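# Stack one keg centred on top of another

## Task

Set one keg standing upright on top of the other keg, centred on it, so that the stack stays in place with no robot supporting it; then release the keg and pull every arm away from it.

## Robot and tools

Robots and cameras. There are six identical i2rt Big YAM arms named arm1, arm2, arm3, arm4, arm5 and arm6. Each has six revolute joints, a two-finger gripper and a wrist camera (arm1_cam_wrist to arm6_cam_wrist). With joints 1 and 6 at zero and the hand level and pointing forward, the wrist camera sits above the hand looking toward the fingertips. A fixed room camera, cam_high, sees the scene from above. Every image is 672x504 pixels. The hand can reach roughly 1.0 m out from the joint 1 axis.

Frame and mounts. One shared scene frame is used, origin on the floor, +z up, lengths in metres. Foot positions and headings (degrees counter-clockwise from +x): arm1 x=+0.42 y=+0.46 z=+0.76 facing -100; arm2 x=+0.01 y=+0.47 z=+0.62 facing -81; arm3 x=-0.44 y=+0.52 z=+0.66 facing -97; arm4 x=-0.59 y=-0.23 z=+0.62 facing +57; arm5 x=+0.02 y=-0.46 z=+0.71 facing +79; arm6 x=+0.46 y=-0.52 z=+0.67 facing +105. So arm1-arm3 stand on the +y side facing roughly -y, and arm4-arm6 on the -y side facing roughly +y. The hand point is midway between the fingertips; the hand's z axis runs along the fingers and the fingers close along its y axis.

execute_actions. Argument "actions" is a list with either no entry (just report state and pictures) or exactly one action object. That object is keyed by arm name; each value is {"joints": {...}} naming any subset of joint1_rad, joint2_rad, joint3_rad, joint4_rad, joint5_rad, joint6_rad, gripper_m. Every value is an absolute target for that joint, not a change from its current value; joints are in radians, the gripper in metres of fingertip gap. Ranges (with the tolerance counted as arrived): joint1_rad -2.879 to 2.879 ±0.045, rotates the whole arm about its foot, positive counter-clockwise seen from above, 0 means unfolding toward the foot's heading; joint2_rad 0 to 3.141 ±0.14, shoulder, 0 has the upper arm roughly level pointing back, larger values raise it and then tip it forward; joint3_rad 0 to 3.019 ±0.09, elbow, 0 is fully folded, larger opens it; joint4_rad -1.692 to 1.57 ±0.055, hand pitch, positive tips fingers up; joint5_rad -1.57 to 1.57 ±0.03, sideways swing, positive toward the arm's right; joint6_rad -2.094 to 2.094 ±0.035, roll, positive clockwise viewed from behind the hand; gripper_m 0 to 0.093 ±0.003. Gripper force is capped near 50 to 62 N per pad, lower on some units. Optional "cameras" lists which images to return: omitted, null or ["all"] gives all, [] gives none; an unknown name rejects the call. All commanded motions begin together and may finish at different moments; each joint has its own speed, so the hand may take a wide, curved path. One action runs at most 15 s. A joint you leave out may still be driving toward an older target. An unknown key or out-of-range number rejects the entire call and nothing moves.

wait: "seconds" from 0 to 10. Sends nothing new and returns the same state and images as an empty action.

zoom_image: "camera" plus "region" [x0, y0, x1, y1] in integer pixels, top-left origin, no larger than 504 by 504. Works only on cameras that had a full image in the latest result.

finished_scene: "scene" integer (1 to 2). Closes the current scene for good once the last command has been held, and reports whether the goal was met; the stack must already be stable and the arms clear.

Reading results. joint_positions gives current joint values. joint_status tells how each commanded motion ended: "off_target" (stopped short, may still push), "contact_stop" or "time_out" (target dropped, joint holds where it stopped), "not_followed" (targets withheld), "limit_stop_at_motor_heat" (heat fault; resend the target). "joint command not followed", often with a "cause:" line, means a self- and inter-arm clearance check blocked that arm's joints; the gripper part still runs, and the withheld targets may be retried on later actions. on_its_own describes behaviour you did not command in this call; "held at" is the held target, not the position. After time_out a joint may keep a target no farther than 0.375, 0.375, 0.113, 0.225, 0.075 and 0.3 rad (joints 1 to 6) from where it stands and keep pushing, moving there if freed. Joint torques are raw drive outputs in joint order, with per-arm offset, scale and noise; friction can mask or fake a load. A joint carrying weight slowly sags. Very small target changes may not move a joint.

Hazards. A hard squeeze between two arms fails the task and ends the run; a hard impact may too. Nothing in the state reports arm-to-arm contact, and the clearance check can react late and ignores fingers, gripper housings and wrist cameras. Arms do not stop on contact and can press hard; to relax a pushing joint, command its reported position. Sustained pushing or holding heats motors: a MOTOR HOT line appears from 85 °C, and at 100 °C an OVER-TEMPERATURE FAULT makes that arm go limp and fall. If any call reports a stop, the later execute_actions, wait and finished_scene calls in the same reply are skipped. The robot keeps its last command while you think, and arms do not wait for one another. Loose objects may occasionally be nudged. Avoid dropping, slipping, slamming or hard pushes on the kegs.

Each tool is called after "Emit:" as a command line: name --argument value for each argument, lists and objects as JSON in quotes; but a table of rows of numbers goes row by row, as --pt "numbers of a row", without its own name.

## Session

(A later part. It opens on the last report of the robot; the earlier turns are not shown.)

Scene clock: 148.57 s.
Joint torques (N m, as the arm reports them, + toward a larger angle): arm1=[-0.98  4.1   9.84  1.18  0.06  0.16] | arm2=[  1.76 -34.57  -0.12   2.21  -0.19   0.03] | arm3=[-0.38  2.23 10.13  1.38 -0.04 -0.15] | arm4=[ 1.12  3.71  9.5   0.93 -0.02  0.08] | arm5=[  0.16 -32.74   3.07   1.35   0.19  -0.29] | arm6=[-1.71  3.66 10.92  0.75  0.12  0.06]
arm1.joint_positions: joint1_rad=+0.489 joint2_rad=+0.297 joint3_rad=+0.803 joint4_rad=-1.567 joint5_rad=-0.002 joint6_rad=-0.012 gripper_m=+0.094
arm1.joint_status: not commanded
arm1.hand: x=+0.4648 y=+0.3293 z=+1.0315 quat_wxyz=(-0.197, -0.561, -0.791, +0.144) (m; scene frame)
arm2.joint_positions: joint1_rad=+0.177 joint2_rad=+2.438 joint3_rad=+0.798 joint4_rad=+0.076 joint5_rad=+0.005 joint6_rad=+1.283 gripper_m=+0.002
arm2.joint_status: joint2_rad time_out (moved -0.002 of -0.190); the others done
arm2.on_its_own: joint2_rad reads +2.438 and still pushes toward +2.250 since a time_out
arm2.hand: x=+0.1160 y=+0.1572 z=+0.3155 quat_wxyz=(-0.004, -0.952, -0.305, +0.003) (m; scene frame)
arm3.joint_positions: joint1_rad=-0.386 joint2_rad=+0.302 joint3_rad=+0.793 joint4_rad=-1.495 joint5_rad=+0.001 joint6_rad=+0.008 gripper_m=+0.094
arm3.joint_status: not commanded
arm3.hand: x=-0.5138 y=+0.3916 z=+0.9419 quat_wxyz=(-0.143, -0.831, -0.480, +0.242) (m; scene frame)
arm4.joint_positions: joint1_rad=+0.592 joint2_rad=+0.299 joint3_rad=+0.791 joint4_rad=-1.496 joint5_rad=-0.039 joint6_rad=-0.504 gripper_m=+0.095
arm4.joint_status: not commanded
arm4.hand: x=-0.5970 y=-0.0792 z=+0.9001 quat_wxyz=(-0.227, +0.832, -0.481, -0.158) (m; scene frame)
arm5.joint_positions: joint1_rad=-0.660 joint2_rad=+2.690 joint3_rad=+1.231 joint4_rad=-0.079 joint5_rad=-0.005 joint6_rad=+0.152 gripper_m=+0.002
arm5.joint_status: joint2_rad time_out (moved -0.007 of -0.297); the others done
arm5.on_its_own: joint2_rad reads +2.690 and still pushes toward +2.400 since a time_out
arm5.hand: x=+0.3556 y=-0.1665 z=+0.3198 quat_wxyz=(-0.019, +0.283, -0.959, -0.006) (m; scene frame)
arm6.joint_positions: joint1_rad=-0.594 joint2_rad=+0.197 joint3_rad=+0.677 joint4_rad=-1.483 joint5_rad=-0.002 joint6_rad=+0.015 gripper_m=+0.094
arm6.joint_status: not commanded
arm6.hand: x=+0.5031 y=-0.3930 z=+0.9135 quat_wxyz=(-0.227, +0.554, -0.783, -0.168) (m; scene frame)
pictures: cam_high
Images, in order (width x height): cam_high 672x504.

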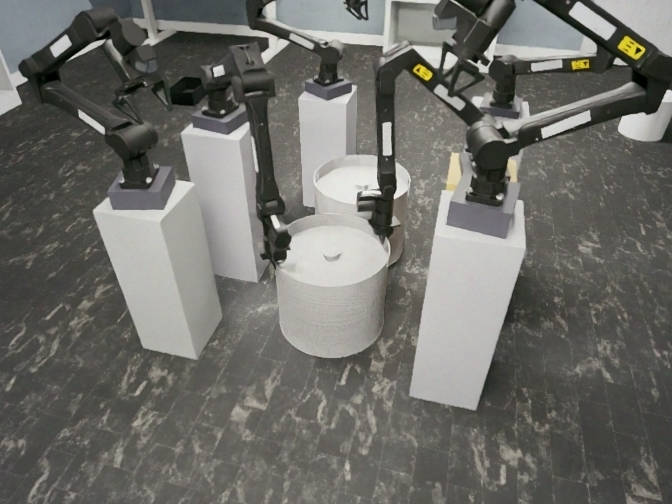

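Emit:
execute_actions --actions '[{"arm2":{"joints":{"joint2_rad":2.44,"joint4_rad":0.1}},"arm5":{"joints":{"joint2_rad":2.68,"joint3_rad":1.24,"joint4_rad":-0.09}}}]' --cameras '[]'

Emit:
execute_actions --actions '[{"arm5":{"joints":{"gripper_m":0.09}}}]' --cameras '[]'

Emit:
execute_actions --actions '[{"arm5":{"joints":{"joint2_rad":2.4,"joint3_rad":1.08,"joint4_rad":-0.23}}}]' --cameras '[]'

Scene clock: 158.13 s.
Joint torques (N m, as the arm reports them, + toward a larger angle): arm1=[-0.97  4.08  9.83  1.17  0.06  0.17] | arm2=[  1.66 -15.1   -0.13   1.24  -0.12   0.04] | arm3=[-0.51  2.41 10.01  1.19 -0.06 -0.18] | arm4=[ 1.27  3.78  9.48  0.92 -0.02  0.07] | arm5=[  0.07 -15.6    1.75   0.07   0.19  -0.31] | arm6=[-1.72  3.66 10.93  0.75  0.12  0.06]
arm1.joint_positions: joint1_rad=+0.489 joint2_rad=+0.297 joint3_rad=+0.803 joint4_rad=-1.567 joint5_rad=-0.002 joint6_rad=-0.012 gripper_m=+0.094
arm1.joint_status: not commanded
arm1.hand: x=+0.4648 y=+0.3293 z=+1.0315 quat_wxyz=(-0.197, -0.561, -0.791, +0.144) (m; scene frame)
arm2.joint_positions: joint1_rad=+0.177 joint2_rad=+2.445 joint3_rad=+0.798 joint4_rad=+0.076 joint5_rad=+0.005 joint6_rad=+1.283 gripper_m=+0.002
arm2.joint_status: all done
arm2.hand: x=+0.1151 y=+0.1599 z=+0.3135 quat_wxyz=(-0.001, -0.952, -0.305, +0.004) (m; scene frame)
arm3.joint_positions: joint1_rad=-0.386 joint2_rad=+0.302 joint3_rad=+0.793 joint4_rad=-1.495 joint5_rad=+0.001 joint6_rad=+0.008 gripper_m=+0.094
arm3.joint_status: not commanded
arm3.hand: x=-0.5138 y=+0.3916 z=+0.9419 quat_wxyz=(-0.143, -0.831, -0.480, +0.242) (m; scene frame)
arm4.joint_positions: joint1_rad=+0.592 joint2_rad=+0.299 joint3_rad=+0.791 joint4_rad=-1.496 joint5_rad=-0.039 joint6_rad=-0.504 gripper_m=+0.095
arm4.joint_status: not commanded
arm4.hand: x=-0.5970 y=-0.0792 z=+0.9001 quat_wxyz=(-0.227, +0.832, -0.481, -0.158) (m; scene frame)
arm5.joint_positions: joint1_rad=-0.660 joint2_rad=+2.698 joint3_rad=+1.230 joint4_rad=-0.080 joint5_rad=-0.005 joint6_rad=+0.152 gripper_m=+0.002
arm5.joint_status: all done
arm5.hand: x=+0.3520 y=-0.1698 z=+0.3163 quat_wxyz=(-0.015, +0.283, -0.959, -0.004) (m; scene frame)
arm6.joint_positions: joint1_rad=-0.594 joint2_rad=+0.197 joint3_rad=+0.677 joint4_rad=-1.483 joint5_rad=-0.002 joint6_rad=+0.015 gripper_m=+0.094
arm6.joint_status: not commanded
arm6.hand: x=+0.5031 y=-0.3930 z=+0.9135 quat_wxyz=(-0.227, +0.554, -0.783, -0.168) (m; scene frame)
pictures: none
No camera images: the call's "cameras" was empty. Leave "cameras" out to get every camera's image.

Scene clock: 158.83 s.
Joint torques (N m, as the arm reports them, + toward a larger angle): arm1=[-0.88  4.11  9.84  1.18  0.06  0.16] | arm2=[  1.81 -16.05   0.     1.41  -0.14   0.02] | arm3=[ 0.25  2.43  9.97  1.35 -0.03 -0.25] | arm4=[ 1.23  3.74  9.49  0.95 -0.03  0.08] | arm5=[ -0.02 -15.04   1.74   0.17   0.09  -0.08] | arm6=[-1.7   3.65 10.91  0.75  0.12  0.06]
arm1.joint_positions: joint1_rad=+0.489 joint2_rad=+0.297 joint3_rad=+0.803 joint4_rad=-1.567 joint5_rad=-0.002 joint6_rad=-0.012 gripper_m=+0.094
arm1.joint_status: not commanded
arm1.hand: x=+0.4648 y=+0.3293 z=+1.0315 quat_wxyz=(-0.197, -0.561, -0.791, +0.144) (m; scene frame)
arm2.joint_positions: joint1_rad=+0.177 joint2_rad=+2.445 joint3_rad=+0.798 joint4_rad=+0.076 joint5_rad=+0.005 joint6_rad=+1.283 gripper_m=+0.002
arm2.joint_status: not commanded
arm2.hand: x=+0.1151 y=+0.1599 z=+0.3135 quat_wxyz=(-0.001, -0.952, -0.305, +0.004) (m; scene frame)
arm3.joint_positions: joint1_rad=-0.386 joint2_rad=+0.302 joint3_rad=+0.793 joint4_rad=-1.495 joint5_rad=+0.001 joint6_rad=+0.008 gripper_m=+0.094
arm3.joint_status: not commanded
arm3.hand: x=-0.5138 y=+0.3916 z=+0.9419 quat_wxyz=(-0.143, -0.831, -0.480, +0.242) (m; scene frame)
arm4.joint_positions: joint1_rad=+0.592 joint2_rad=+0.299 joint3_rad=+0.791 joint4_rad=-1.496 joint5_rad=-0.039 joint6_rad=-0.504 gripper_m=+0.095
arm4.joint_status: not commanded
arm4.hand: x=-0.5970 y=-0.0792 z=+0.9001 quat_wxyz=(-0.227, +0.832, -0.481, -0.158) (m; scene frame)
arm5.joint_positions: joint1_rad=-0.660 joint2_rad=+2.696 joint3_rad=+1.232 joint4_rad=-0.082 joint5_rad=-0.002 joint6_rad=+0.124 gripper_m=+0.090
arm5.joint_status: all done
arm5.hand: x=+0.3533 y=-0.1692 z=+0.3170 quat_wxyz=(-0.016, +0.297, -0.955, -0.003) (m; scene frame)
arm6.joint_positions: joint1_rad=-0.594 joint2_rad=+0.197 joint3_rad=+0.677 joint4_rad=-1.483 joint5_rad=-0.002 joint6_rad=+0.015 gripper_m=+0.094
arm6.joint_status: not commanded
arm6.hand: x=+0.5031 y=-0.3930 z=+0.9135 quat_wxyz=(-0.227, +0.554, -0.783, -0.168) (m; scene frame)
pictures: none
No camera images: the call's "cameras" was empty. Leave "cameras" out to get every camera's image.

Scene clock: 160.00 s.
Joint torques (N m, as the arm reports them, + toward a larger angle): arm1=[-0.93  4.05  9.85  1.17  0.06  0.17] | arm2=[  1.28 -15.84  -0.08   1.47  -0.18   0.03] | arm3=[-0.74  2.33 10.08  1.25 -0.06 -0.16] | arm4=[ 1.29  3.78  9.5   0.98 -0.02  0.08] | arm5=[ -0.01 -12.91   2.22   0.37   0.08  -0.05] | arm6=[-1.72  3.64 10.91  0.74  0.12  0.06]
arm1.joint_positions: joint1_rad=+0.489 joint2_rad=+0.297 joint3_rad=+0.803 joint4_rad=-1.567 joint5_rad=-0.002 joint6_rad=-0.012 gripper_m=+0.094
arm1.joint_status: not commanded
arm1.hand: x=+0.4648 y=+0.3293 z=+1.0315 quat_wxyz=(-0.197, -0.561, -0.791, +0.144) (m; scene frame)
arm2.joint_positions: joint1_rad=+0.177 joint2_rad=+2.445 joint3_rad=+0.798 joint4_rad=+0.076 joint5_rad=+0.005 joint6_rad=+1.283 gripper_m=+0.002
arm2.joint_status: not commanded
arm2.hand: x=+0.1151 y=+0.1599 z=+0.3135 quat_wxyz=(-0.001, -0.952, -0.305, +0.004) (m; scene frame)
arm3.joint_positions: joint1_rad=-0.386 joint2_rad=+0.302 joint3_rad=+0.793 joint4_rad=-1.495 joint5_rad=+0.001 joint6_rad=+0.008 gripper_m=+0.094
arm3.joint_status: not commanded
arm3.hand: x=-0.5138 y=+0.3916 z=+0.9419 quat_wxyz=(-0.143, -0.831, -0.480, +0.242) (m; scene frame)
arm4.joint_positions: joint1_rad=+0.592 joint2_rad=+0.299 joint3_rad=+0.791 joint4_rad=-1.496 joint5_rad=-0.039 joint6_rad=-0.504 gripper_m=+0.095
arm4.joint_status: not commanded
arm4.hand: x=-0.5970 y=-0.0792 z=+0.9001 quat_wxyz=(-0.227, +0.832, -0.481, -0.158) (m; scene frame)
arm5.joint_positions: joint1_rad=-0.660 joint2_rad=+2.384 joint3_rad=+1.080 joint4_rad=-0.227 joint5_rad=-0.002 joint6_rad=+0.124 gripper_m=+0.090
arm5.joint_status: all done
arm5.hand: x=+0.3629 y=-0.1591 z=+0.4376 quat_wxyz=(-0.023, +0.297, -0.955, -0.006) (m; scene frame)
arm6.joint_positions: joint1_rad=-0.594 joint2_rad=+0.197 joint3_rad=+0.677 joint4_rad=-1.483 joint5_rad=-0.002 joint6_rad=+0.015 gripper_m=+0.094
arm6.joint_status: not commanded
arm6.hand: x=+0.5031 y=-0.3930 z=+0.9135 quat_wxyz=(-0.227, +0.554, -0.783, -0.168) (m; scene frame)
pictures: none
No camera images: the call's "cameras" was empty. Leave "cameras" out to get every camera's image.

Emit:
execute_actions --actions '[{"arm5":{"joints":{"joint1_rad":-0.134,"joint3_rad":0.74,"joint4_rad":0.17,"joint6_rad":-1.29}},"arm1":{"joints":{"joint1_rad":-0.05,"joint2_rad":1.8,"joint3_rad":0.83,"joint4_rad":-0.5,"joint6_rad":-1.19}},"arm6":{"joints":{"joint1_rad":-0.3,"joint2_rad":1.5,"joint3_rad":0.85,"joint4_rad":-0.7,"joint6_rad":1.27}}}]' --cameras '["cam_high"]'

Emit:
execute_actions --actions '[{"arm5":{"joints":{"joint2_rad":2.47}},"arm1":{"joints":{"joint2_rad":2.3,"joint4_rad":-0.1}},"arm6":{"joints":{"joint1_rad":0.037,"joint2_rad":2.0,"joint4_rad":-0.42}}}]' --cameras '[]'

Emit:
execute_actions --actions '[{"arm1":{"joints":{"joint2_rad":2.63,"joint4_rad":0.25}},"arm6":{"joints":{"joint2_rad":2.327,"joint4_rad":-0.07}}}]' --cameras '["arm1_cam_wrist","arm5_cam_wrist","arm6_cam_wrist","cam_high"]'

Scene clock: 189.63 s.
Joint torques (N m, as the arm reports them, + toward a larger angle): arm1=[ -2.13 -12.21   7.6    0.76  -0.04  -0.11] | arm2=[  2.07 -15.45  -0.11   1.31  -0.1    0.08] | arm3=[-0.03  2.3   9.91  1.21 -0.01 -0.14] | arm4=[ 1.19  3.75  9.45  0.93 -0.02  0.08] | arm5=[  0.83 -10.67  -0.2    1.05  -0.07  -0.01] | arm6=[-0.49 -9.22  9.49  1.65  0.2   0.34]
arm1.joint_positions: joint1_rad=-0.045 joint2_rad=+1.798 joint3_rad=+0.806 joint4_rad=-0.509 joint5_rad=-0.001 joint6_rad=-1.176 gripper_m=+0.094
arm1.joint_status: all done
arm1.hand: x=+0.3356 y=+0.0706 z=+0.6711 quat_wxyz=(+0.002, -0.298, -0.954, +0.029) (m; scene frame)
arm2.joint_positions: joint1_rad=+0.177 joint2_rad=+2.445 joint3_rad=+0.798 joint4_rad=+0.076 joint5_rad=+0.005 joint6_rad=+1.283 gripper_m=+0.002
arm2.joint_status: not commanded
arm2.hand: x=+0.1151 y=+0.1599 z=+0.3135 quat_wxyz=(-0.001, -0.952, -0.305, +0.004) (m; scene frame)
arm3.joint_positions: joint1_rad=-0.386 joint2_rad=+0.302 joint3_rad=+0.793 joint4_rad=-1.495 joint5_rad=+0.001 joint6_rad=+0.008 gripper_m=+0.094
arm3.joint_status: not commanded
arm3.hand: x=-0.5138 y=+0.3916 z=+0.9419 quat_wxyz=(-0.143, -0.831, -0.480, +0.242) (m; scene frame)
arm4.joint_positions: joint1_rad=+0.592 joint2_rad=+0.299 joint3_rad=+0.791 joint4_rad=-1.496 joint5_rad=-0.039 joint6_rad=-0.504 gripper_m=+0.095
arm4.joint_status: not commanded
arm4.hand: x=-0.5970 y=-0.0792 z=+0.9001 quat_wxyz=(-0.227, +0.832, -0.481, -0.158) (m; scene frame)
arm5.joint_positions: joint1_rad=-0.132 joint2_rad=+2.391 joint3_rad=+0.739 joint4_rad=+0.158 joint5_rad=-0.001 joint6_rad=-1.281 gripper_m=+0.090
arm5.joint_status: all done
arm5.hand: x=+0.1273 y=-0.1446 z=+0.4207 quat_wxyz=(-0.039, +0.954, -0.298, +0.006) (m; scene frame)
arm6.joint_positions: joint1_rad=-0.306 joint2_rad=+1.496 joint3_rad=+0.822 joint4_rad=-0.721 joint5_rad=-0.002 joint6_rad=+1.254 gripper_m=+0.094
arm6.joint_status: all done
arm6.hand: x=+0.4752 y=-0.1176 z=+0.7066 quat_wxyz=(-0.015, +0.139, -0.986, -0.088) (m; scene frame)
pictures: cam_high
Images, in order (width x height): cam_high 672x504.

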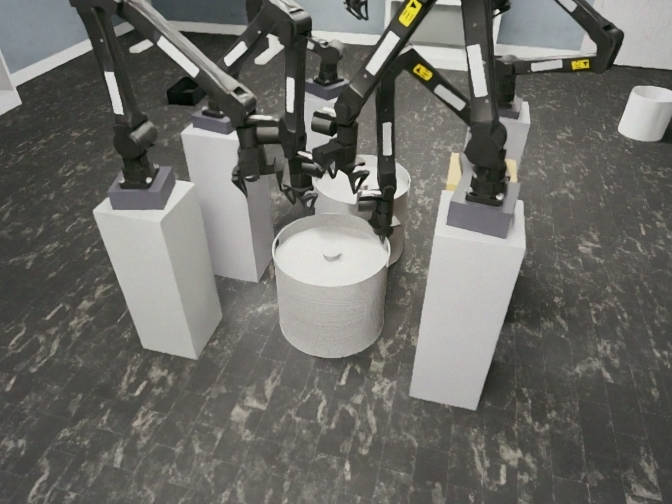

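Scene clock: 191.10 s.
Joint torques (N m, as the arm reports them, + toward a larger angle): arm1=[ -2.13 -14.17   1.03   0.55  -0.04  -0.1 ] | arm2=[  1.65 -15.53  -0.06   1.47  -0.14   0.  ] | arm3=[-0.77  2.42  9.92  1.32 -0.01 -0.16] | arm4=[ 1.14  3.65  9.46  0.93 -0.03  0.07] | arm5=[  0.72 -11.1   -1.08   0.67  -0.07  -0.06] | arm6=[ -1.84 -14.33   4.67   1.03   0.18   0.32]
arm1.joint_positions: joint1_rad=-0.045 joint2_rad=+2.303 joint3_rad=+0.826 joint4_rad=-0.109 joint5_rad=-0.001 joint6_rad=-1.177 gripper_m=+0.094
arm1.joint_status: all done
arm1.hand: x=+0.3428 y=+0.1145 z=+0.4930 quat_wxyz=(+0.006, -0.298, -0.955, -0.013) (m; scene frame)
arm2.joint_positions: joint1_rad=+0.177 joint2_rad=+2.445 joint3_rad=+0.798 joint4_rad=+0.076 joint5_rad=+0.005 joint6_rad=+1.283 gripper_m=+0.002
arm2.joint_status: not commanded
arm2.hand: x=+0.1151 y=+0.1599 z=+0.3135 quat_wxyz=(-0.001, -0.952, -0.305, +0.004) (m; scene frame)
arm3.joint_positions: joint1_rad=-0.386 joint2_rad=+0.302 joint3_rad=+0.793 joint4_rad=-1.495 joint5_rad=+0.001 joint6_rad=+0.008 gripper_m=+0.094
arm3.joint_status: not commanded
arm3.hand: x=-0.5138 y=+0.3916 z=+0.9419 quat_wxyz=(-0.143, -0.831, -0.480, +0.242) (m; scene frame)
arm4.joint_positions: joint1_rad=+0.592 joint2_rad=+0.299 joint3_rad=+0.791 joint4_rad=-1.496 joint5_rad=-0.039 joint6_rad=-0.504 gripper_m=+0.095
arm4.joint_status: not commanded
arm4.hand: x=-0.5970 y=-0.0792 z=+0.9001 quat_wxyz=(-0.227, +0.832, -0.481, -0.158) (m; scene frame)
arm5.joint_positions: joint1_rad=-0.132 joint2_rad=+2.470 joint3_rad=+0.741 joint4_rad=+0.162 joint5_rad=-0.001 joint6_rad=-1.282 gripper_m=+0.090
arm5.joint_status: all done
arm5.hand: x=+0.1179 y=-0.1744 z=+0.3974 quat_wxyz=(-0.003, +0.955, -0.298, +0.006) (m; scene frame)
arm6.joint_positions: joint1_rad=+0.043 joint2_rad=+2.017 joint3_rad=+0.830 joint4_rad=-0.437 joint5_rad=-0.001 joint6_rad=+1.255 gripper_m=+0.094
arm6.joint_status: all done
arm6.hand: x=+0.3446 y=-0.1612 z=+0.5166 quat_wxyz=(+0.000, +0.309, -0.951, +0.025) (m; scene frame)
pictures: none
joint command not followed: on one or more control steps a check withheld the commanded joint targets of the arm6 arm, and it was not sent them on those steps.
cause: the commanded joint targets would bring a part of the robot too close to another arm (this arm's wrist (the part past joint 4) and the other arm's wrist (the part past joint 4), along the way the arms are being sent); next, command targets that bring no part of the robot closer to that arm.
No camera images: the call's "cameras" was empty. Leave "cameras" out to get every camera's image.

Scene clock: 192.33 s.
Joint torques (N m, as the arm reports them, + toward a larger angle): arm1=[ -2.17 -13.47  -2.5    0.6   -0.04  -0.09] | arm2=[  1.96 -15.52   0.02   1.6   -0.1   -0.02] | arm3=[-0.51  2.33  9.83  1.42 -0.06 -0.18] | arm4=[ 1.19  3.81  9.49  0.91 -0.02  0.08] | arm5=[  0.68 -11.01  -1.1    0.72  -0.08  -0.05] | arm6=[ -1.72 -13.2    0.88   1.17   0.18   0.32]
arm1.joint_positions: joint1_rad=-0.045 joint2_rad=+2.633 joint3_rad=+0.828 joint4_rad=+0.241 joint5_rad=-0.001 joint6_rad=-1.177 gripper_m=+0.094
arm1.joint_status: all done
arm1.hand: x=+0.3543 y=+0.1734 z=+0.3912 quat_wxyz=(+0.005, -0.298, -0.955, -0.002) (m; scene frame)
arm2.joint_positions: joint1_rad=+0.177 joint2_rad=+2.445 joint3_rad=+0.798 joint4_rad=+0.076 joint5_rad=+0.005 joint6_rad=+1.283 gripper_m=+0.002
arm2.joint_status: not commanded
arm2.hand: x=+0.1151 y=+0.1599 z=+0.3135 quat_wxyz=(-0.001, -0.952, -0.305, +0.004) (m; scene frame)
arm3.joint_positions: joint1_rad=-0.386 joint2_rad=+0.302 joint3_rad=+0.793 joint4_rad=-1.495 joint5_rad=+0.001 joint6_rad=+0.008 gripper_m=+0.094
arm3.joint_status: not commanded
arm3.hand: x=-0.5138 y=+0.3916 z=+0.9419 quat_wxyz=(-0.143, -0.831, -0.480, +0.242) (m; scene frame)
arm4.joint_positions: joint1_rad=+0.592 joint2_rad=+0.299 joint3_rad=+0.791 joint4_rad=-1.496 joint5_rad=-0.039 joint6_rad=-0.504 gripper_m=+0.095
arm4.joint_status: not commanded
arm4.hand: x=-0.5970 y=-0.0792 z=+0.9001 quat_wxyz=(-0.227, +0.832, -0.481, -0.158) (m; scene frame)
arm5.joint_positions: joint1_rad=-0.132 joint2_rad=+2.470 joint3_rad=+0.741 joint4_rad=+0.162 joint5_rad=-0.001 joint6_rad=-1.282 gripper_m=+0.090
arm5.joint_status: not commanded
arm5.hand: x=+0.1179 y=-0.1744 z=+0.3974 quat_wxyz=(-0.003, +0.955, -0.298, +0.006) (m; scene frame)
arm6.joint_positions: joint1_rad=+0.043 joint2_rad=+2.334 joint3_rad=+0.846 joint4_rad=-0.088 joint5_rad=-0.001 joint6_rad=+1.255 gripper_m=+0.094
arm6.joint_status: all done
arm6.hand: x=+0.3488 y=-0.1739 z=+0.4042 quat_wxyz=(+0.000, +0.309, -0.951, +0.001) (m; scene frame)
pictures: arm1_cam_wrist, arm5_cam_wrist, arm6_cam_wrist, cam_high
Images, in order (width x height): arm1_cam_wrist 672x504, arm5_cam_wrist 672x504, arm6_cam_wrist 672x504, cam_high 672x504.

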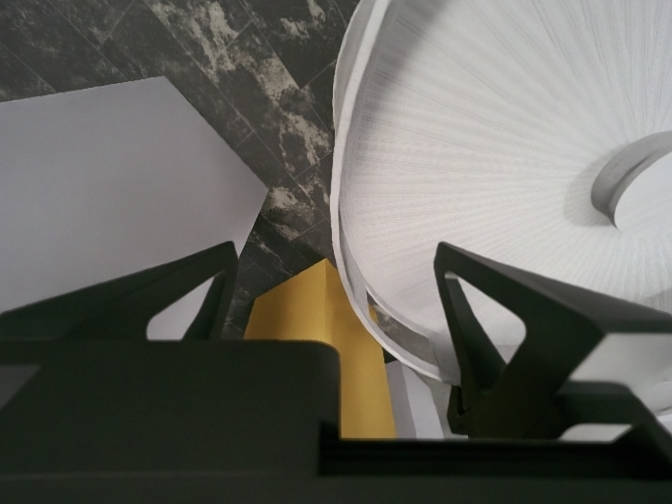

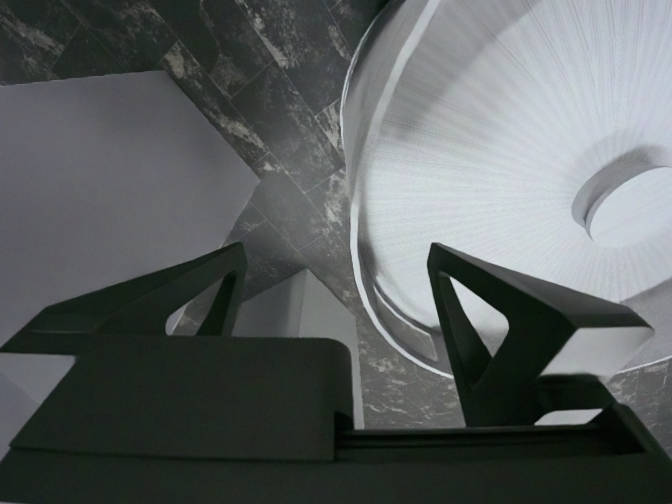

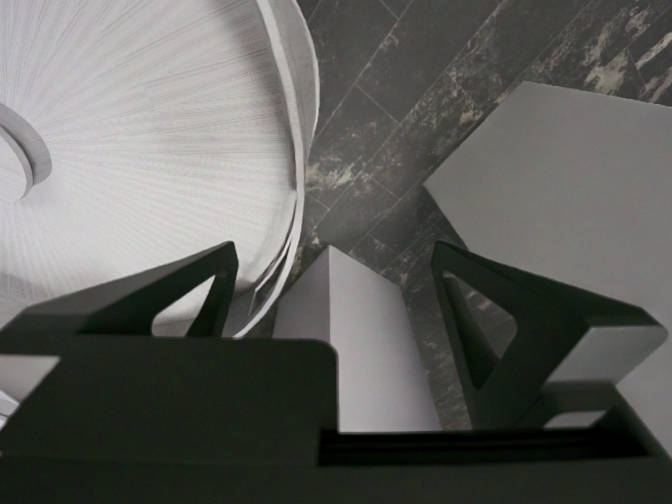

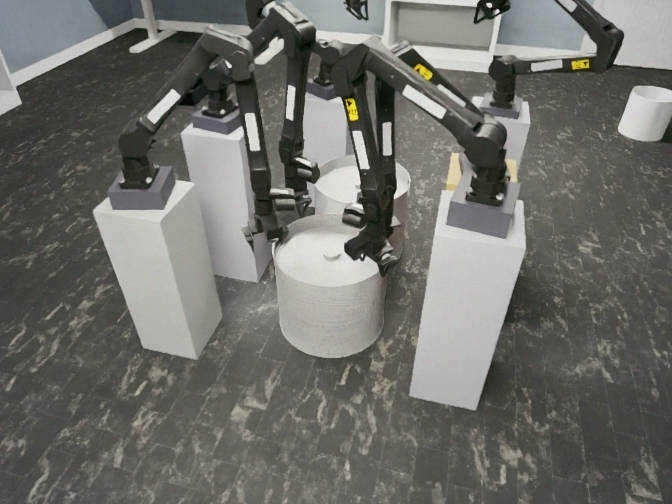

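Emit:
execute_actions --actions '[{"arm1":{"joints":{"joint2_rad":2.845,"joint3_rad":0.99,"joint4_rad":0.3}},"arm6":{"joints":{"joint1_rad":0.03,"joint2_rad":2.6,"joint3_rad":1.035,"joint4_rad":0.02}},"arm5":{"joints":{"joint2_rad":2.72,"joint3_rad":0.93,"joint4_rad":0.23}}}]' --cameras '["arm1_cam_wrist","arm5_cam_wrist","arm6_cam_wrist"]'

Emit:
execute_actions --actions '[{"arm1":{"joints":{"gripper_m":0}},"arm6":{"joints":{"gripper_m":0}},"arm5":{"joints":{"gripper_m":0}}}]' --cameras '[]'

Scene clock: 202.00 s.
Joint torques (N m, as the arm reports them, + toward a larger angle): arm1=[ -2.18 -13.14  -3.32   0.28  -0.04  -0.09] | arm2=[  1.89 -15.81  -0.09   1.42  -0.13   0.04] | arm3=[-1.03  2.24  9.99  1.21 -0.06 -0.18] | arm4=[ 1.33  3.81  9.47  0.91 -0.02  0.07] | arm5=[  0.84 -11.97  -1.58   0.51  -0.09  -0.04] | arm6=[ -2.   -13.3    0.24   0.79   0.17   0.3 ]
arm1.joint_positions: joint1_rad=-0.045 joint2_rad=+2.848 joint3_rad=+0.992 joint4_rad=+0.298 joint5_rad=-0.001 joint6_rad=-1.177 gripper_m=+0.094
arm1.joint_status: all done
arm1.hand: x=+0.3534 y=+0.1736 z=+0.3159 quat_wxyz=(+0.005, -0.298, -0.955, +0.001) (m; scene frame)
arm2.joint_positions: joint1_rad=+0.177 joint2_rad=+2.445 joint3_rad=+0.798 joint4_rad=+0.076 joint5_rad=+0.005 joint6_rad=+1.283 gripper_m=+0.002
arm2.joint_status: not commanded
arm2.hand: x=+0.1151 y=+0.1599 z=+0.3135 quat_wxyz=(-0.001, -0.952, -0.305, +0.004) (m; scene frame)
arm3.joint_positions: joint1_rad=-0.386 joint2_rad=+0.302 joint3_rad=+0.793 joint4_rad=-1.495 joint5_rad=+0.001 joint6_rad=+0.008 gripper_m=+0.094
arm3.joint_status: not commanded
arm3.hand: x=-0.5138 y=+0.3916 z=+0.9419 quat_wxyz=(-0.143, -0.831, -0.480, +0.242) (m; scene frame)
arm4.joint_positions: joint1_rad=+0.592 joint2_rad=+0.299 joint3_rad=+0.791 joint4_rad=-1.496 joint5_rad=-0.039 joint6_rad=-0.504 gripper_m=+0.095
arm4.joint_status: not commanded
arm4.hand: x=-0.5970 y=-0.0792 z=+0.9001 quat_wxyz=(-0.227, +0.832, -0.481, -0.158) (m; scene frame)
arm5.joint_positions: joint1_rad=-0.132 joint2_rad=+2.725 joint3_rad=+0.930 joint4_rad=+0.228 joint5_rad=-0.001 joint6_rad=-1.283 gripper_m=+0.090
arm5.joint_status: all done
arm5.hand: x=+0.1221 y=-0.1650 z=+0.3109 quat_wxyz=(-0.003, +0.955, -0.298, +0.006) (m; scene frame)
arm6.joint_positions: joint1_rad=+0.040 joint2_rad=+2.593 joint3_rad=+1.031 joint4_rad=+0.012 joint5_rad=-0.001 joint6_rad=+1.258 gripper_m=+0.094
arm6.joint_status: all done
arm6.hand: x=+0.3420 y=-0.1482 z=+0.3158 quat_wxyz=(+0.000, +0.306, -0.952, -0.012) (m; scene frame)
pictures: arm1_cam_wrist, arm5_cam_wrist, arm6_cam_wrist
Images, in order (width x height): arm1_cam_wrist 672x504, arm5_cam_wrist 672x504, arm6_cam_wrist 672x504.

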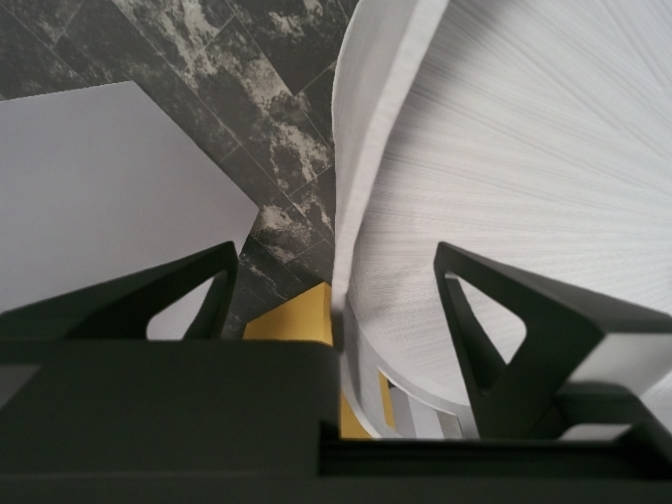

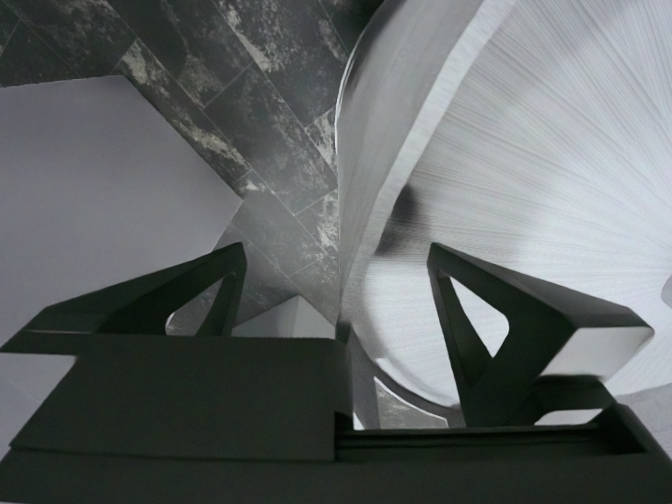

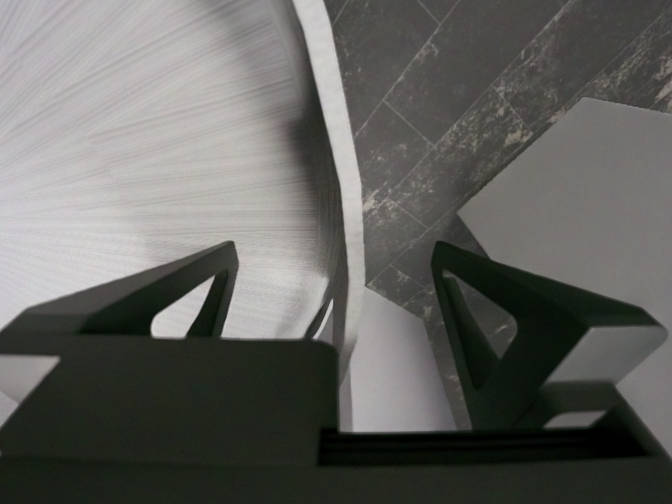

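Scene clock: 202.93 s.
Joint torques (N m, as the arm reports them, + toward a larger angle): arm1=[ -2.15 -13.41  -3.46   0.33  -0.1    0.34] | arm2=[  1.52 -15.69  -0.06   1.21  -0.12   0.02] | arm3=[ 0.42  2.19  9.86  1.31 -0.06 -0.2 ] | arm4=[ 1.18  3.76  9.48  0.91 -0.01  0.08] | arm5=[  1.   -11.99  -1.66   0.54  -0.12  -0.3 ] | arm6=[ -1.72 -13.3    0.52   0.73   0.23  -0.31]
arm1.joint_positions: joint1_rad=-0.045 joint2_rad=+2.847 joint3_rad=+0.993 joint4_rad=+0.297 joint5_rad=+0.000 joint6_rad=-1.219 gripper_m=+0.001
arm1.joint_status: all done
arm1.hand: x=+0.3529 y=+0.1727 z=+0.3158 quat_wxyz=(+0.006, -0.278, -0.961, +0.001) (m; scene frame)
arm2.joint_positions: joint1_rad=+0.177 joint2_rad=+2.445 joint3_rad=+0.798 joint4_rad=+0.076 joint5_rad=+0.005 joint6_rad=+1.283 gripper_m=+0.002
arm2.joint_status: not commanded
arm2.hand: x=+0.1151 y=+0.1599 z=+0.3135 quat_wxyz=(-0.001, -0.952, -0.305, +0.004) (m; scene frame)
arm3.joint_positions: joint1_rad=-0.386 joint2_rad=+0.302 joint3_rad=+0.793 joint4_rad=-1.495 joint5_rad=+0.001 joint6_rad=+0.008 gripper_m=+0.094
arm3.joint_status: not commanded
arm3.hand: x=-0.5138 y=+0.3916 z=+0.9419 quat_wxyz=(-0.143, -0.831, -0.480, +0.242) (m; scene frame)
arm4.joint_positions: joint1_rad=+0.592 joint2_rad=+0.299 joint3_rad=+0.791 joint4_rad=-1.496 joint5_rad=-0.039 joint6_rad=-0.504 gripper_m=+0.095
arm4.joint_status: not commanded
arm4.hand: x=-0.5970 y=-0.0792 z=+0.9001 quat_wxyz=(-0.227, +0.832, -0.481, -0.158) (m; scene frame)
arm5.joint_positions: joint1_rad=-0.132 joint2_rad=+2.724 joint3_rad=+0.933 joint4_rad=+0.227 joint5_rad=+0.000 joint6_rad=-1.253 gripper_m=+0.002
arm5.joint_status: all done
arm5.hand: x=+0.1231 y=-0.1631 z=+0.3107 quat_wxyz=(-0.004, +0.950, -0.312, +0.006) (m; scene frame)
arm6.joint_positions: joint1_rad=+0.037 joint2_rad=+2.594 joint3_rad=+1.028 joint4_rad=+0.013 joint5_rad=-0.003 joint6_rad=+1.329 gripper_m=+0.002
arm6.joint_status: all done
arm6.hand: x=+0.3437 y=-0.1503 z=+0.3155 quat_wxyz=(+0.001, +0.270, -0.963, -0.010) (m; scene frame)
pictures: none
No camera images: the call's "cameras" was empty. Leave "cameras" out to get every camera's image.

Emit:
execute_actions --actions '[{"arm1":{"joints":{"joint2_rad":2.5,"joint3_rad":0.81,"joint4_rad":0.27,"joint6_rad":-1.215}},"arm2":{"joints":{"joint2_rad":2.07,"joint3_rad":0.73,"joint4_rad":-0.06,"joint6_rad":1.285}},"arm5":{"joints":{"joint2_rad":2.31,"joint3_rad":0.77,"joint4_rad":0.17,"joint6_rad":-1.255}},"arm6":{"joints":{"joint2_rad":2.19,"joint3_rad":0.93,"joint4_rad":-0.07,"joint6_rad":1.325}},"arm3":{"joints":{"joint1_rad":-0.6,"joint2_rad":0.1,"joint3_rad":1.2}},"arm4":{"joints":{"joint1_rad":1.2,"joint2_rad":0.1,"joint3_rad":1.2}}}]' --cameras '["cam_high"]'

Scene clock: 234.90 s.
Joint torques (N m, as the arm reports them, + toward a larger angle): arm1=[ -2.58 -21.1   -2.63   1.47   0.04   0.12] | arm2=[  1.57 -22.81   4.28   1.43  -0.29  -0.12] | arm3=[-0.17  8.42  7.11  1.96 -0.06 -0.19] | arm4=[1.02 8.8  6.51 1.54 0.01 0.09] | arm5=[  0.87 -19.85  -0.08   1.93  -0.48  -0.05] | arm6=[ -2.24 -24.66   5.12   1.49   0.3   -0.08]
arm1.joint_positions: joint1_rad=-0.045 joint2_rad=+2.598 joint3_rad=+0.809 joint4_rad=+0.244 joint5_rad=-0.004 joint6_rad=-1.222 gripper_m=+0.001
arm1.joint_status: all done
arm1.hand: x=+0.3535 y=+0.1672 z=+0.4026 quat_wxyz=(+0.003, -0.276, -0.961, +0.007) (m; scene frame)
arm2.joint_positions: joint1_rad=+0.178 joint2_rad=+2.156 joint3_rad=+0.691 joint4_rad=-0.085 joint5_rad=+0.008 joint6_rad=+1.283 gripper_m=+0.002
arm2.joint_status: all done
arm2.hand: x=+0.1171 y=+0.1541 z=+0.4019 quat_wxyz=(-0.011, -0.952, -0.306, +0.005) (m; scene frame)
arm3.joint_positions: joint1_rad=-0.589 joint2_rad=+0.090 joint3_rad=+1.187 joint4_rad=-1.498 joint5_rad=+0.001 joint6_rad=+0.008 gripper_m=+0.094
arm3.joint_status: all done
arm3.hand: x=-0.4740 y=+0.4835 z=+1.1371 quat_wxyz=(-0.232, -0.760, -0.341, +0.503) (m; scene frame)
arm4.joint_positions: joint1_rad=+1.194 joint2_rad=+0.082 joint3_rad=+1.188 joint4_rad=-1.497 joint5_rad=-0.039 joint6_rad=-0.504 gripper_m=+0.095
arm4.joint_status: all done
arm4.hand: x=-0.6221 y=-0.1896 z=+1.0980 quat_wxyz=(-0.356, +0.813, -0.180, -0.424) (m; scene frame)
arm5.joint_positions: joint1_rad=-0.135 joint2_rad=+2.449 joint3_rad=+0.758 joint4_rad=+0.132 joint5_rad=+0.009 joint6_rad=-1.247 gripper_m=+0.002
arm5.joint_status: all done
arm5.hand: x=+0.1243 y=-0.1634 z=+0.4023 quat_wxyz=(-0.007, +0.949, -0.316, +0.011) (m; scene frame)
arm6.joint_positions: joint1_rad=+0.037 joint2_rad=+2.328 joint3_rad=+0.880 joint4_rad=-0.095 joint5_rad=-0.005 joint6_rad=+1.357 gripper_m=+0.001
arm6.joint_status: all done
arm6.hand: x=+0.3437 y=-0.1522 z=+0.4077 quat_wxyz=(+0.003, +0.257, -0.966, -0.015) (m; scene frame)
pictures: cam_high
Images, in order (width x height): cam_high 672x504.

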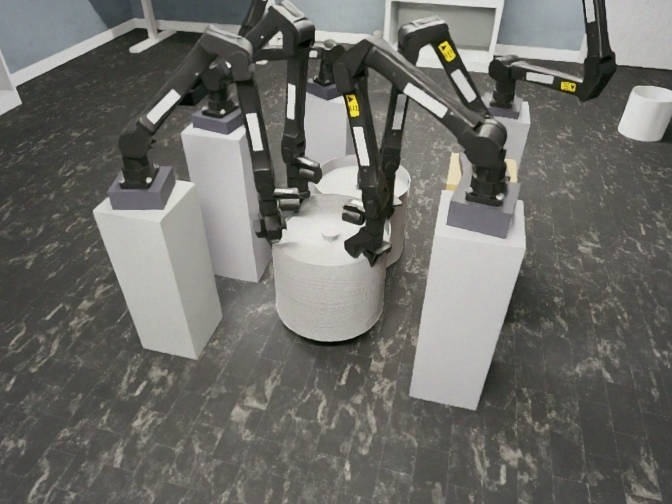

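Emit:
execute_actions --actions '[{"arm1":{"joints":{"joint2_rad":2.035,"joint3_rad":0.63,"joint4_rad":-0.01}},"arm2":{"joints":{"joint2_rad":1.565,"joint3_rad":0.76,"joint4_rad":-0.55}},"arm5":{"joints":{"joint2_rad":1.81,"joint3_rad":0.67,"joint4_rad":-0.2}},"arm6":{"joints":{"joint2_rad":1.76,"joint3_rad":0.9,"joint4_rad":-0.455}}}]' --cameras '[]'

Emit:
execute_actions --actions '[{"arm1":{"joints":{"joint2_rad":1.415,"joint3_rad":0.7,"joint4_rad":-0.62}},"arm2":{"joints":{"joint2_rad":1.195,"joint3_rad":1.01,"joint4_rad":-1.12}},"arm5":{"joints":{"joint2_rad":1.28,"joint3_rad":0.83,"joint4_rad":-0.815}},"arm6":{"joints":{"joint2_rad":1.375,"joint3_rad":1.07,"joint4_rad":-0.96}}}]' --cameras '["cam_high"]'

Scene clock: 247.53 s.
Joint torques (N m, as the arm reports them, + toward a larger angle): arm1=[ -2.1  -17.51   3.24   1.22  -0.35   0.12] | arm2=[  1.86 -21.58  11.82   1.    -0.42  -0.18] | arm3=[ 0.34  7.67  7.07  1.86 -0.04 -0.16] | arm4=[1.06 9.19 6.5  1.47 0.02 0.1 ] | arm5=[  1.65 -17.57   5.76   1.9   -0.16   0.  ] | arm6=[ -1.66 -22.28  11.76   1.31   0.6   -0.09]
arm1.joint_positions: joint1_rad=-0.045 joint2_rad=+2.110 joint3_rad=+0.594 joint4_rad=-0.031 joint5_rad=+0.008 joint6_rad=-1.222 gripper_m=+0.001
arm1.joint_status: all done
arm1.hand: x=+0.3533 y=+0.1686 z=+0.5465 quat_wxyz=(+0.009, -0.276, -0.961, +0.006) (m; scene frame)
arm2.joint_positions: joint1_rad=+0.178 joint2_rad=+1.668 joint3_rad=+0.668 joint4_rad=-0.565 joint5_rad=+0.011 joint6_rad=+1.282 gripper_m=+0.002
arm2.joint_status: joint3_rad time_out (moved -0.023 of +0.069); the others done
arm2.on_its_own: joint3_rad reads +0.668 and still pushes toward +0.760 since a time_out
arm2.hand: x=+0.1171 y=+0.1535 z=+0.5524 quat_wxyz=(-0.004, -0.952, -0.306, +0.007) (m; scene frame)
arm3.joint_positions: joint1_rad=-0.589 joint2_rad=+0.090 joint3_rad=+1.187 joint4_rad=-1.498 joint5_rad=+0.001 joint6_rad=+0.008 gripper_m=+0.094
arm3.joint_status: not commanded
arm3.hand: x=-0.4740 y=+0.4835 z=+1.1371 quat_wxyz=(-0.232, -0.760, -0.341, +0.503) (m; scene frame)
arm4.joint_positions: joint1_rad=+1.194 joint2_rad=+0.082 joint3_rad=+1.188 joint4_rad=-1.497 joint5_rad=-0.039 joint6_rad=-0.504 gripper_m=+0.095
arm4.joint_status: not commanded
arm4.hand: x=-0.6221 y=-0.1896 z=+1.0980 quat_wxyz=(-0.356, +0.813, -0.180, -0.424) (m; scene frame)
arm5.joint_positions: joint1_rad=-0.142 joint2_rad=+1.944 joint3_rad=+0.613 joint4_rad=-0.236 joint5_rad=+0.001 joint6_rad=-1.252 gripper_m=+0.002
arm5.joint_status: all done
arm5.hand: x=+0.1238 y=-0.1622 z=+0.5491 quat_wxyz=(-0.003, +0.948, -0.317, +0.007) (m; scene frame)
arm6.joint_positions: joint1_rad=+0.036 joint2_rad=+1.894 joint3_rad=+0.803 joint4_rad=-0.476 joint5_rad=-0.011 joint6_rad=+1.357 gripper_m=+0.001
arm6.joint_status: joint3_rad time_out (moved -0.077 of +0.020); the others done
arm6.on_its_own: joint3_rad reads +0.803 and still pushes toward +0.900 since a time_out
arm6.hand: x=+0.3433 y=-0.1544 z=+0.5567 quat_wxyz=(+0.005, +0.257, -0.966, -0.003) (m; scene frame)
pictures: none
No camera images: the call's "cameras" was empty. Leave "cameras" out to get every camera's image.

not run: a stop came earlier in this reply.

Emit:
execute_actions --actions '[{"arm1":{"joints":{"joint2_rad":1.39,"joint3_rad":0.71,"joint4_rad":-0.63}},"arm2":{"joints":{"joint2_rad":1.195,"joint3_rad":1.0,"joint4_rad":-1.12}},"arm5":{"joints":{"joint2_rad":1.28,"joint3_rad":0.83,"joint4_rad":-0.815}},"arm6":{"joints":{"joint2_rad":1.385,"joint3_rad":1.06,"joint4_rad":-0.96}}}]' --cameras '["cam_high"]'

Emit:
execute_actions --actions '[]' --cameras '[]'

Scene clock: 267.40 s.
Joint torques (N m, as the arm reports them, + toward a larger angle): arm1=[ -1.7  -17.37  15.74  -0.52  -0.2    0.09] | arm2=[  1.79 -17.38  16.18   1.47  -1.05  -0.16] | arm3=[-0.76  7.57  6.97  1.86 -0.08 -0.14] | arm4=[1.   9.25 6.52 1.46 0.02 0.09] | arm5=[  0.85 -17.59  13.16  -0.31  -0.02  -0.17] | arm6=[-0.06 -8.91 10.06  0.4  -0.03  0.03]
arm1.joint_positions: joint1_rad=-0.051 joint2_rad=+1.497 joint3_rad=+0.585 joint4_rad=-0.613 joint5_rad=+0.003 joint6_rad=-1.219 gripper_m=+0.002
arm1.joint_status: joint3_rad time_out (moved -0.009 of +0.116); the others done
arm1.on_its_own: joint3_rad reads +0.585 and still pushes toward +0.698 since a time_out
arm1.hand: x=+0.3528 y=+0.1612 z=+0.7186 quat_wxyz=(+0.006, -0.280, -0.960, +0.017) (m; scene frame)
arm2.joint_positions: joint1_rad=+0.180 joint2_rad=+1.280 joint3_rad=+0.871 joint4_rad=-1.139 joint5_rad=+0.029 joint6_rad=+1.288 gripper_m=+0.005
arm2.joint_status: joint3_rad time_out (moved +0.202 of +0.332); the others done
arm2.on_its_own: joint3_rad reads +0.871 and still pushes toward +0.983 since a time_out
arm2.hand: x=+0.1149 y=+0.1528 z=+0.7339 quat_wxyz=(-0.013, -0.953, -0.304, +0.015) (m; scene frame)
arm3.joint_positions: joint1_rad=-0.589 joint2_rad=+0.090 joint3_rad=+1.187 joint4_rad=-1.498 joint5_rad=+0.001 joint6_rad=+0.008 gripper_m=+0.094
arm3.joint_status: not commanded
arm3.hand: x=-0.4740 y=+0.4835 z=+1.1371 quat_wxyz=(-0.232, -0.760, -0.341, +0.503) (m; scene frame)
arm4.joint_positions: joint1_rad=+1.194 joint2_rad=+0.082 joint3_rad=+1.188 joint4_rad=-1.497 joint5_rad=-0.039 joint6_rad=-0.504 gripper_m=+0.095
arm4.joint_status: not commanded
arm4.hand: x=-0.6221 y=-0.1896 z=+1.0980 quat_wxyz=(-0.356, +0.813, -0.180, -0.424) (m; scene frame)
arm5.joint_positions: joint1_rad=-0.133 joint2_rad=+1.442 joint3_rad=+0.668 joint4_rad=-0.800 joint5_rad=-0.003 joint6_rad=-1.232 gripper_m=+0.002
arm5.joint_status: joint2_rad time_out (moved -0.501 of -0.664); joint3_rad time_out (moved +0.054 of +0.217); the others done
arm5.on_its_own: joint2_rad reads +1.442 and still pushes toward +1.280 since a time_out; joint3_rad reads +0.668 and still pushes toward +0.781 since a time_out
arm5.hand: x=+0.1176 y=-0.1629 z=+0.7093 quat_wxyz=(+0.001, +0.947, -0.322, +0.005) (m; scene frame)
arm6.joint_positions: joint1_rad=+0.020 joint2_rad=+1.376 joint3_rad=+1.045 joint4_rad=-0.947 joint5_rad=+0.004 joint6_rad=+1.340 gripper_m=+0.000
arm6.joint_status: all done
arm6.hand: x=+0.3336 y=-0.0913 z=+0.8296 quat_wxyz=(+0.002, +0.254, -0.956, -0.147) (m; scene frame)
pictures: cam_high
joint command not followed: on one or more control steps a check withheld the commanded joint targets of the arm5 arm, and it was not sent them on those steps.
cause: the commanded joint targets would bring a part of the robot too close to another arm (this arm's wrist (the part past joint 4) and the other arm's wrist (the part past joint 4)); next, command targets that bring no part of the robot closer to that arm.
Images, in order (width x height): cam_high 672x504.

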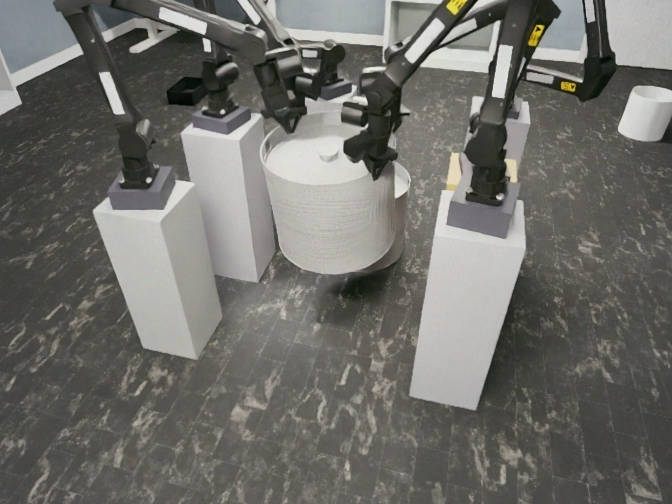

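not run: a stop came earlier in this reply.

Regrip with arm6.

Emit:
execute_actions --actions '[{"arm6":{"joints":{"joint1_rad":0.037,"joint2_rad":1.51,"joint3_rad":0.945,"joint4_rad":-0.99,"joint6_rad":1.27,"gripper_m":0.09}}}]' --cameras '["cam_high","arm6_cam_wrist","arm2_cam_wrist"]'

Scene clock: 274.07 s.
Joint torques (N m, as the arm reports them, + toward a larger angle): arm1=[ -1.7  -17.25  15.74  -0.55  -0.2    0.08] | arm2=[  1.29 -17.84  16.29   1.1   -1.04  -0.18] | arm3=[ 0.23  8.08  6.99  1.74 -0.07 -0.16] | arm4=[1.23 8.91 6.49 1.46 0.02 0.09] | arm5=[  0.74 -17.29  13.17  -0.29   0.    -0.18] | arm6=[ -0.11 -11.67   9.27  -0.37  -0.01   0.06]
arm1.joint_positions: joint1_rad=-0.051 joint2_rad=+1.497 joint3_rad=+0.585 joint4_rad=-0.613 joint5_rad=+0.003 joint6_rad=-1.219 gripper_m=+0.002
arm1.joint_status: not commanded
arm1.on_its_own: joint3_rad reads +0.585 and still pushes toward +0.698 since a time_out
arm1.hand: x=+0.3528 y=+0.1612 z=+0.7186 quat_wxyz=(+0.006, -0.280, -0.960, +0.017) (m; scene frame)
arm2.joint_positions: joint1_rad=+0.180 joint2_rad=+1.280 joint3_rad=+0.871 joint4_rad=-1.139 joint5_rad=+0.029 joint6_rad=+1.288 gripper_m=+0.005
arm2.joint_status: not commanded
arm2.on_its_own: joint3_rad reads +0.871 and still pushes toward +0.983 since a time_out
arm2.hand: x=+0.1149 y=+0.1528 z=+0.7339 quat_wxyz=(-0.013, -0.953, -0.304, +0.015) (m; scene frame)
arm3.joint_positions: joint1_rad=-0.589 joint2_rad=+0.090 joint3_rad=+1.187 joint4_rad=-1.498 joint5_rad=+0.001 joint6_rad=+0.008 gripper_m=+0.094
arm3.joint_status: not commanded
arm3.hand: x=-0.4740 y=+0.4835 z=+1.1371 quat_wxyz=(-0.232, -0.760, -0.341, +0.503) (m; scene frame)
arm4.joint_positions: joint1_rad=+1.194 joint2_rad=+0.082 joint3_rad=+1.188 joint4_rad=-1.497 joint5_rad=-0.039 joint6_rad=-0.504 gripper_m=+0.095
arm4.joint_status: not commanded
arm4.hand: x=-0.6221 y=-0.1896 z=+1.0980 quat_wxyz=(-0.356, +0.813, -0.180, -0.424) (m; scene frame)
arm5.joint_positions: joint1_rad=-0.133 joint2_rad=+1.442 joint3_rad=+0.668 joint4_rad=-0.800 joint5_rad=-0.003 joint6_rad=-1.232 gripper_m=+0.002
arm5.joint_status: not commanded
arm5.on_its_own: joint2_rad reads +1.442 and still pushes toward +1.280 since a time_out; joint3_rad reads +0.668 and still pushes toward +0.781 since a time_out
arm5.hand: x=+0.1176 y=-0.1629 z=+0.7093 quat_wxyz=(+0.001, +0.947, -0.322, +0.005) (m; scene frame)
arm6.joint_positions: joint1_rad=+0.027 joint2_rad=+1.523 joint3_rad=+0.921 joint4_rad=-0.978 joint5_rad=+0.003 joint6_rad=+1.286 gripper_m=+0.090
arm6.joint_status: all done
arm6.hand: x=+0.3489 y=-0.1525 z=+0.7234 quat_wxyz=(-0.002, +0.287, -0.958, +0.003) (m; scene frame)
pictures: arm2_cam_wrist, arm6_cam_wrist, cam_high
Images, in order (width x height): arm2_cam_wrist 672x504, arm6_cam_wrist 672x504, cam_high 672x504.

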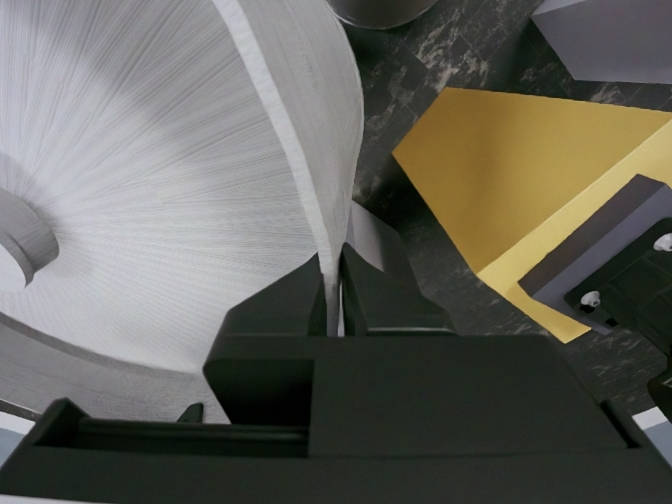

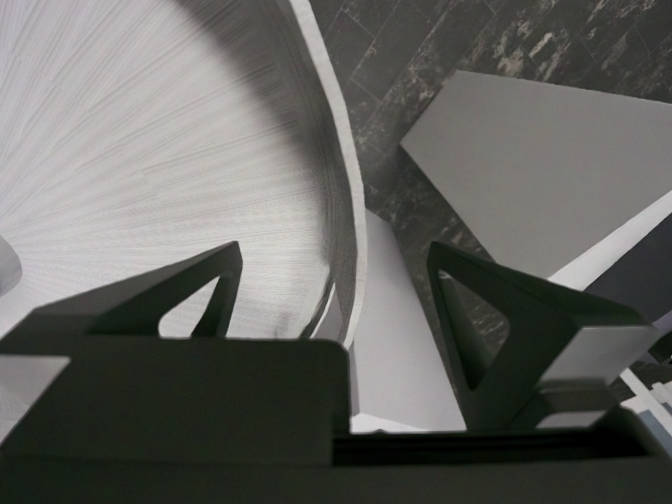

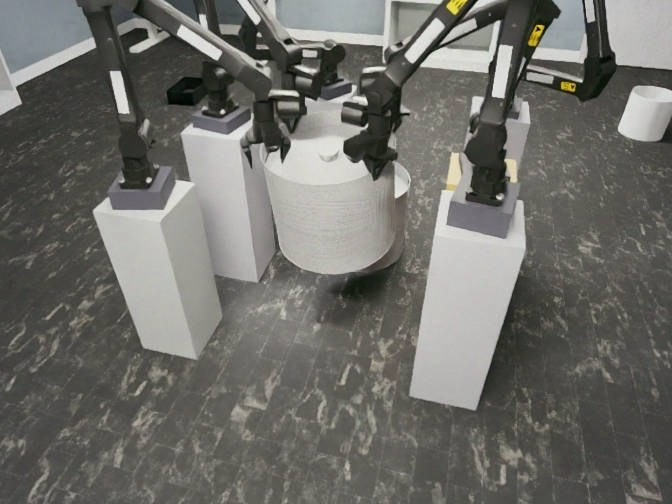

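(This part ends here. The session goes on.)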